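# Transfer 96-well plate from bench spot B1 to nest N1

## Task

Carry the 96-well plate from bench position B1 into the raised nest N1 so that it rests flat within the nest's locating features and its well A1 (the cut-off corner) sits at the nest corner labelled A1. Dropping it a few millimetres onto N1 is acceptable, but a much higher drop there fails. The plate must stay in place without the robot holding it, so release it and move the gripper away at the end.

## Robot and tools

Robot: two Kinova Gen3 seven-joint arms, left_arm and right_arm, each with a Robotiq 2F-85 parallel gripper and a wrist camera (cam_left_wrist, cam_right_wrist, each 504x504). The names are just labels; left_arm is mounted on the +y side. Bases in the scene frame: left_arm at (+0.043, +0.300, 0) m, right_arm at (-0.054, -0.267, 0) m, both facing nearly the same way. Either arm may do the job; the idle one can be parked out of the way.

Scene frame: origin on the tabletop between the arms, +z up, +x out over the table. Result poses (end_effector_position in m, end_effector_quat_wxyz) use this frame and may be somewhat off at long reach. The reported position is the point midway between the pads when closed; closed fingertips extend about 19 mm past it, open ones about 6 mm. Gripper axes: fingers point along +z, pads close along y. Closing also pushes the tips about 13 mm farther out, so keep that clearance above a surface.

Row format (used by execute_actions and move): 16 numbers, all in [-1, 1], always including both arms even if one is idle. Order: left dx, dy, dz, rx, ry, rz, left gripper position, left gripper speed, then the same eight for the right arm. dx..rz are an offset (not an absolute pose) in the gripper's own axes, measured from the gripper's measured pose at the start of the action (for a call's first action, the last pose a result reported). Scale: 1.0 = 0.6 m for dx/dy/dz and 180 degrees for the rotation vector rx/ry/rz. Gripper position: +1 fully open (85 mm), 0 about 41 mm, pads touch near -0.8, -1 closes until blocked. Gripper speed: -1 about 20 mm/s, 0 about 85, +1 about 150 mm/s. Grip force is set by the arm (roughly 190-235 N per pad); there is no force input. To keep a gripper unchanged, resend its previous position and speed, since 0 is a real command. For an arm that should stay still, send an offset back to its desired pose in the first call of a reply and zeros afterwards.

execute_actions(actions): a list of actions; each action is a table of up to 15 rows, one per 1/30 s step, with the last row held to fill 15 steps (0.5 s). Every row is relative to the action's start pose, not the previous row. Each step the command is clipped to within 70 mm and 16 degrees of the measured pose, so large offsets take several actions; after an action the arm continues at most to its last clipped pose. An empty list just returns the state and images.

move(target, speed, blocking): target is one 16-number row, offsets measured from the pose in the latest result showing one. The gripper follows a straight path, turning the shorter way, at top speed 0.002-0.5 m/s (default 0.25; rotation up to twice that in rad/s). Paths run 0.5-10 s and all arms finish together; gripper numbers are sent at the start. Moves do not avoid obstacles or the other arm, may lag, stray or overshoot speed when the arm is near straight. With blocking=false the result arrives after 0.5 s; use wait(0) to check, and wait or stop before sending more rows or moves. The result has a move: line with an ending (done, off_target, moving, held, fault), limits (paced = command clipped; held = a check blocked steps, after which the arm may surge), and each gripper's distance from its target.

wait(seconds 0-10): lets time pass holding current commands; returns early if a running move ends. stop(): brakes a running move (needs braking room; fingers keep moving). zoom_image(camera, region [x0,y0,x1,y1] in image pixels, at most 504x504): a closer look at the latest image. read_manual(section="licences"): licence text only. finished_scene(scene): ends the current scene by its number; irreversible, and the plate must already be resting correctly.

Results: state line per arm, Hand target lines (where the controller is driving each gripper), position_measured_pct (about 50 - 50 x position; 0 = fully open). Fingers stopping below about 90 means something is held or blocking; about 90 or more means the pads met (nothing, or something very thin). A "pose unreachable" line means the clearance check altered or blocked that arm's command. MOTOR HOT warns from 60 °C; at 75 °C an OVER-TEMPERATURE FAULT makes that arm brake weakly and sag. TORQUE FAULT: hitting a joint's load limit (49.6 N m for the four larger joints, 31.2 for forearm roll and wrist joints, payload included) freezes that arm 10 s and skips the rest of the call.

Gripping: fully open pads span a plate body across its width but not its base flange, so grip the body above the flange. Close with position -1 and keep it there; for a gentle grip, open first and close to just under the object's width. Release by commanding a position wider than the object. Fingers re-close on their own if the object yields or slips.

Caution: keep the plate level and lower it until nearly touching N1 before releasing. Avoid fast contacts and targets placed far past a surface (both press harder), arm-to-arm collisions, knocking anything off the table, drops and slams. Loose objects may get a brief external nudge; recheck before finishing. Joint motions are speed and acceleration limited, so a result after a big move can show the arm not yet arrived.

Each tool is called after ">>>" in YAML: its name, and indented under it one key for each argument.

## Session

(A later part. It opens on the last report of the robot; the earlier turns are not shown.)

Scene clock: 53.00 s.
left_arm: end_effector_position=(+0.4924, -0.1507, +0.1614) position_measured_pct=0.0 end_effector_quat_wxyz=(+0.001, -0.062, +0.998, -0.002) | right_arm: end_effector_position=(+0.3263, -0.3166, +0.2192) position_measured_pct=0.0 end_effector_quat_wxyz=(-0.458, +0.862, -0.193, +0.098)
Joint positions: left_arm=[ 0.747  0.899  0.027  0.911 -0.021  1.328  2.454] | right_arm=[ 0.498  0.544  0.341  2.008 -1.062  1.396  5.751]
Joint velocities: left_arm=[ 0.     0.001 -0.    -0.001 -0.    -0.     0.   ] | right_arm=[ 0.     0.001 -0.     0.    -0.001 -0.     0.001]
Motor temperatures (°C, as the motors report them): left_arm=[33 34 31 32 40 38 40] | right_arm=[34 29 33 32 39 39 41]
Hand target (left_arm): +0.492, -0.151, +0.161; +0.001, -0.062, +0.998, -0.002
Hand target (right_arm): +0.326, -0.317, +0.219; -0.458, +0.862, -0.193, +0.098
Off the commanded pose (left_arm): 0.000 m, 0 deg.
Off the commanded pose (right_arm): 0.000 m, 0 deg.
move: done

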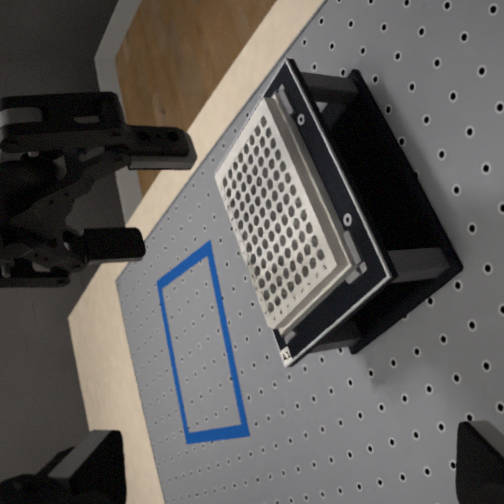

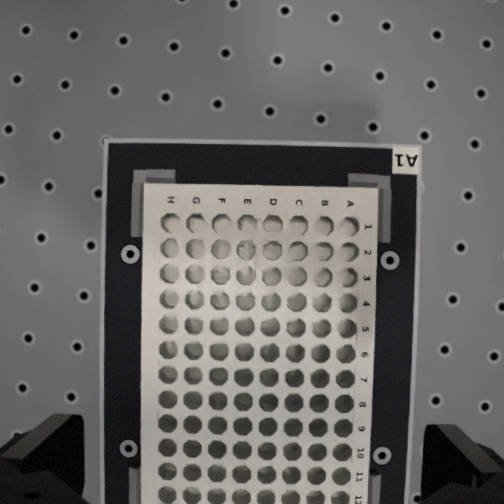

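>>> zoom_image:
  camera: "cam_left_wrist"
  region: [255, 220, 395, 370]

>>> zoom_image:
  camera: "cam_left_wrist"
  region: [205, 60, 345, 210]

>>> zoom_image:
  camera: "cam_right_wrist"
  region: [100, 404, 420, 504]

>>> zoom_image:
  camera: "cam_right_wrist"
  region: [100, 150, 420, 280]

Region (255, 220, 395, 370) of cam_left_wrist's 504x504 image, scaled by 3.360; it fills the left 470 columns of this view, and the rest is white.

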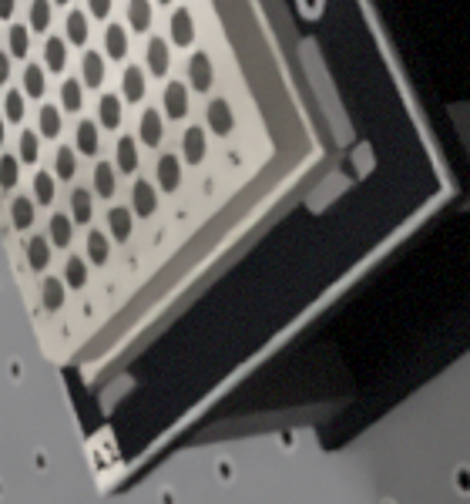

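Region (205, 60, 345, 210) of cam_left_wrist's 504x504 image, scaled by 3.360; it fills the left 470 columns of this view, and the rest is white.

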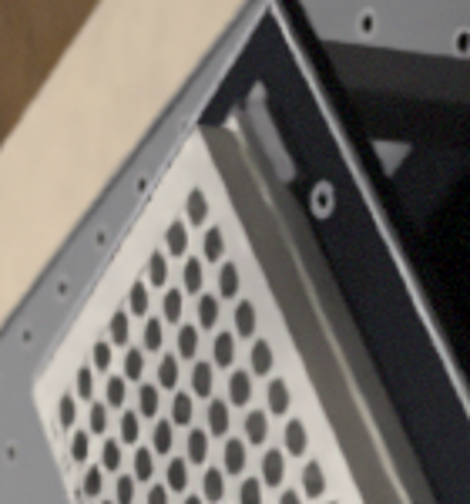

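Region (100, 404, 420, 504) of cam_right_wrist's 504x504 image, scaled by 1.575; it fills the top 158 rows of this view, and the rest is white.

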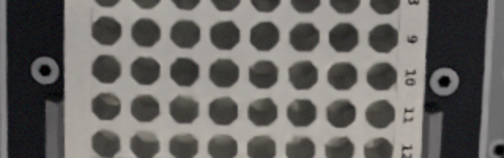

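Region (100, 150, 420, 280) of cam_right_wrist's 504x504 image, scaled by 1.575; it fills the top 205 rows of this view, and the rest is white.

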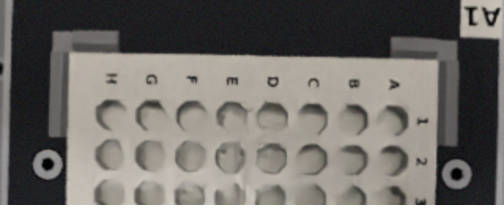

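>>> zoom_image:
  camera: "cam_left_wrist"
  region: [310, 215, 385, 290]

>>> zoom_image:
  camera: "cam_left_wrist"
  region: [250, 70, 320, 140]

>>> zoom_image:
  camera: "cam_left_wrist"
  region: [255, 295, 325, 365]

Region (310, 215, 385, 290) of cam_left_wrist's 504x504 image, scaled by 6.720.

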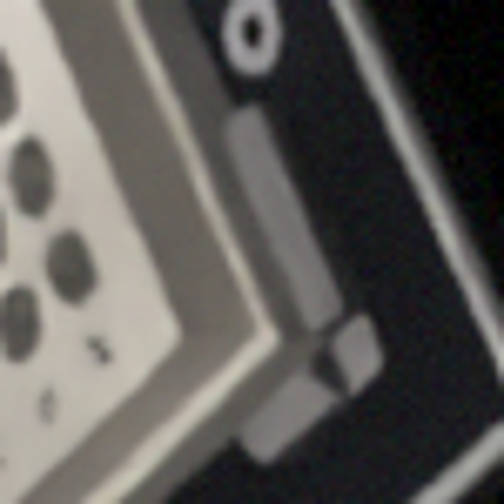

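Region (250, 70, 320, 140) of cam_left_wrist's 504x504 image, scaled by 7.200.

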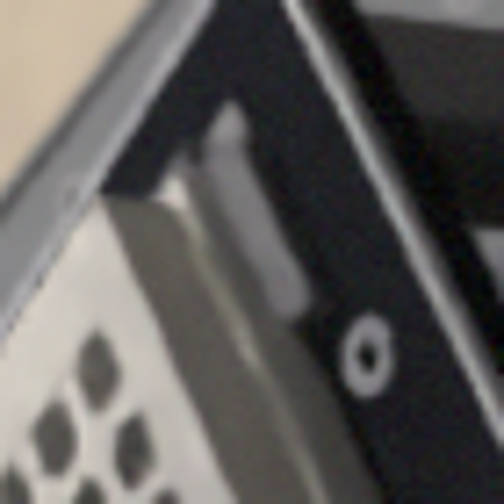

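Region (255, 295, 325, 365) of cam_left_wrist's 504x504 image, scaled by 7.200.

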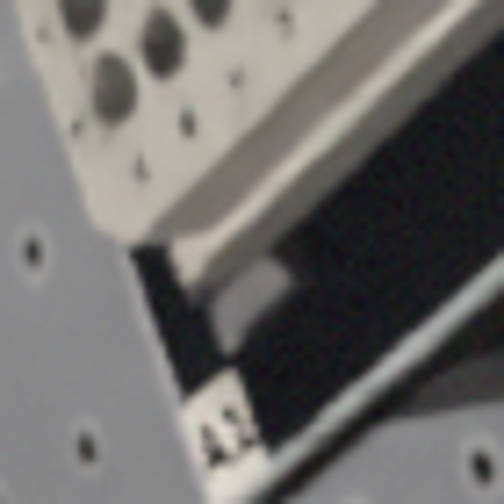

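>>> move:
  target: [0.05,0.25,-0.05,0,0,0,1,-1, 0,0,0,0,0,0,1,0]
  speed: 0.25

Scene clock: 58.37 s.
left_arm: end_effector_position=(+0.4438, -0.0057, +0.1908) position_measured_pct=0.0 end_effector_quat_wxyz=(+0.001, -0.062, +0.998, -0.001) | right_arm: end_effector_position=(+0.3263, -0.3166, +0.2192) position_measured_pct=0.0 end_effector_quat_wxyz=(-0.458, +0.862, -0.193, +0.098)
Joint positions: left_arm=[ 0.609  0.553  0.005  1.481 -0.002  1.103  2.299] | right_arm=[ 0.498  0.544  0.341  2.008 -1.062  1.396  5.751]
Joint velocities: left_arm=[-0.001 -0.005 -0.001  0.001  0.001  0.001 -0.   ] | right_arm=[ 0.     0.002 -0.     0.     0.001 -0.001 -0.   ]
Motor temperatures (°C, as the motors report them): left_arm=[33 35 31 32 40 38 40] | right_arm=[34 29 33 32 39 39 41]
Hand target (left_arm): +0.444, -0.006, +0.191; +0.001, -0.062, +0.998, -0.001
Hand target (right_arm): +0.326, -0.317, +0.219; -0.458, +0.862, -0.193, +0.098
Off the commanded pose (left_arm): 0.000 m, 0 deg.
Off the commanded pose (right_arm): 0.000 m, 0 deg.
move: done

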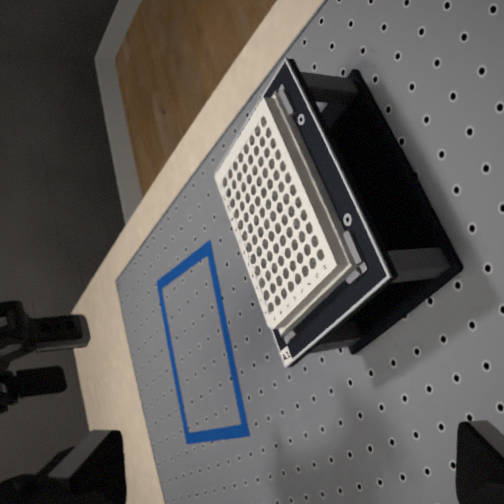

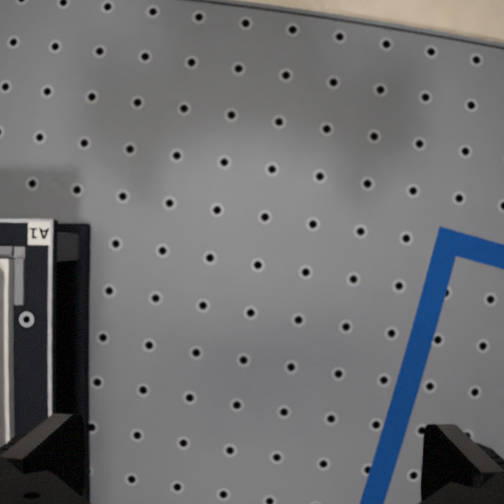

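>>> finished_scene:
  scene: 1

The scene is finished: the task was done.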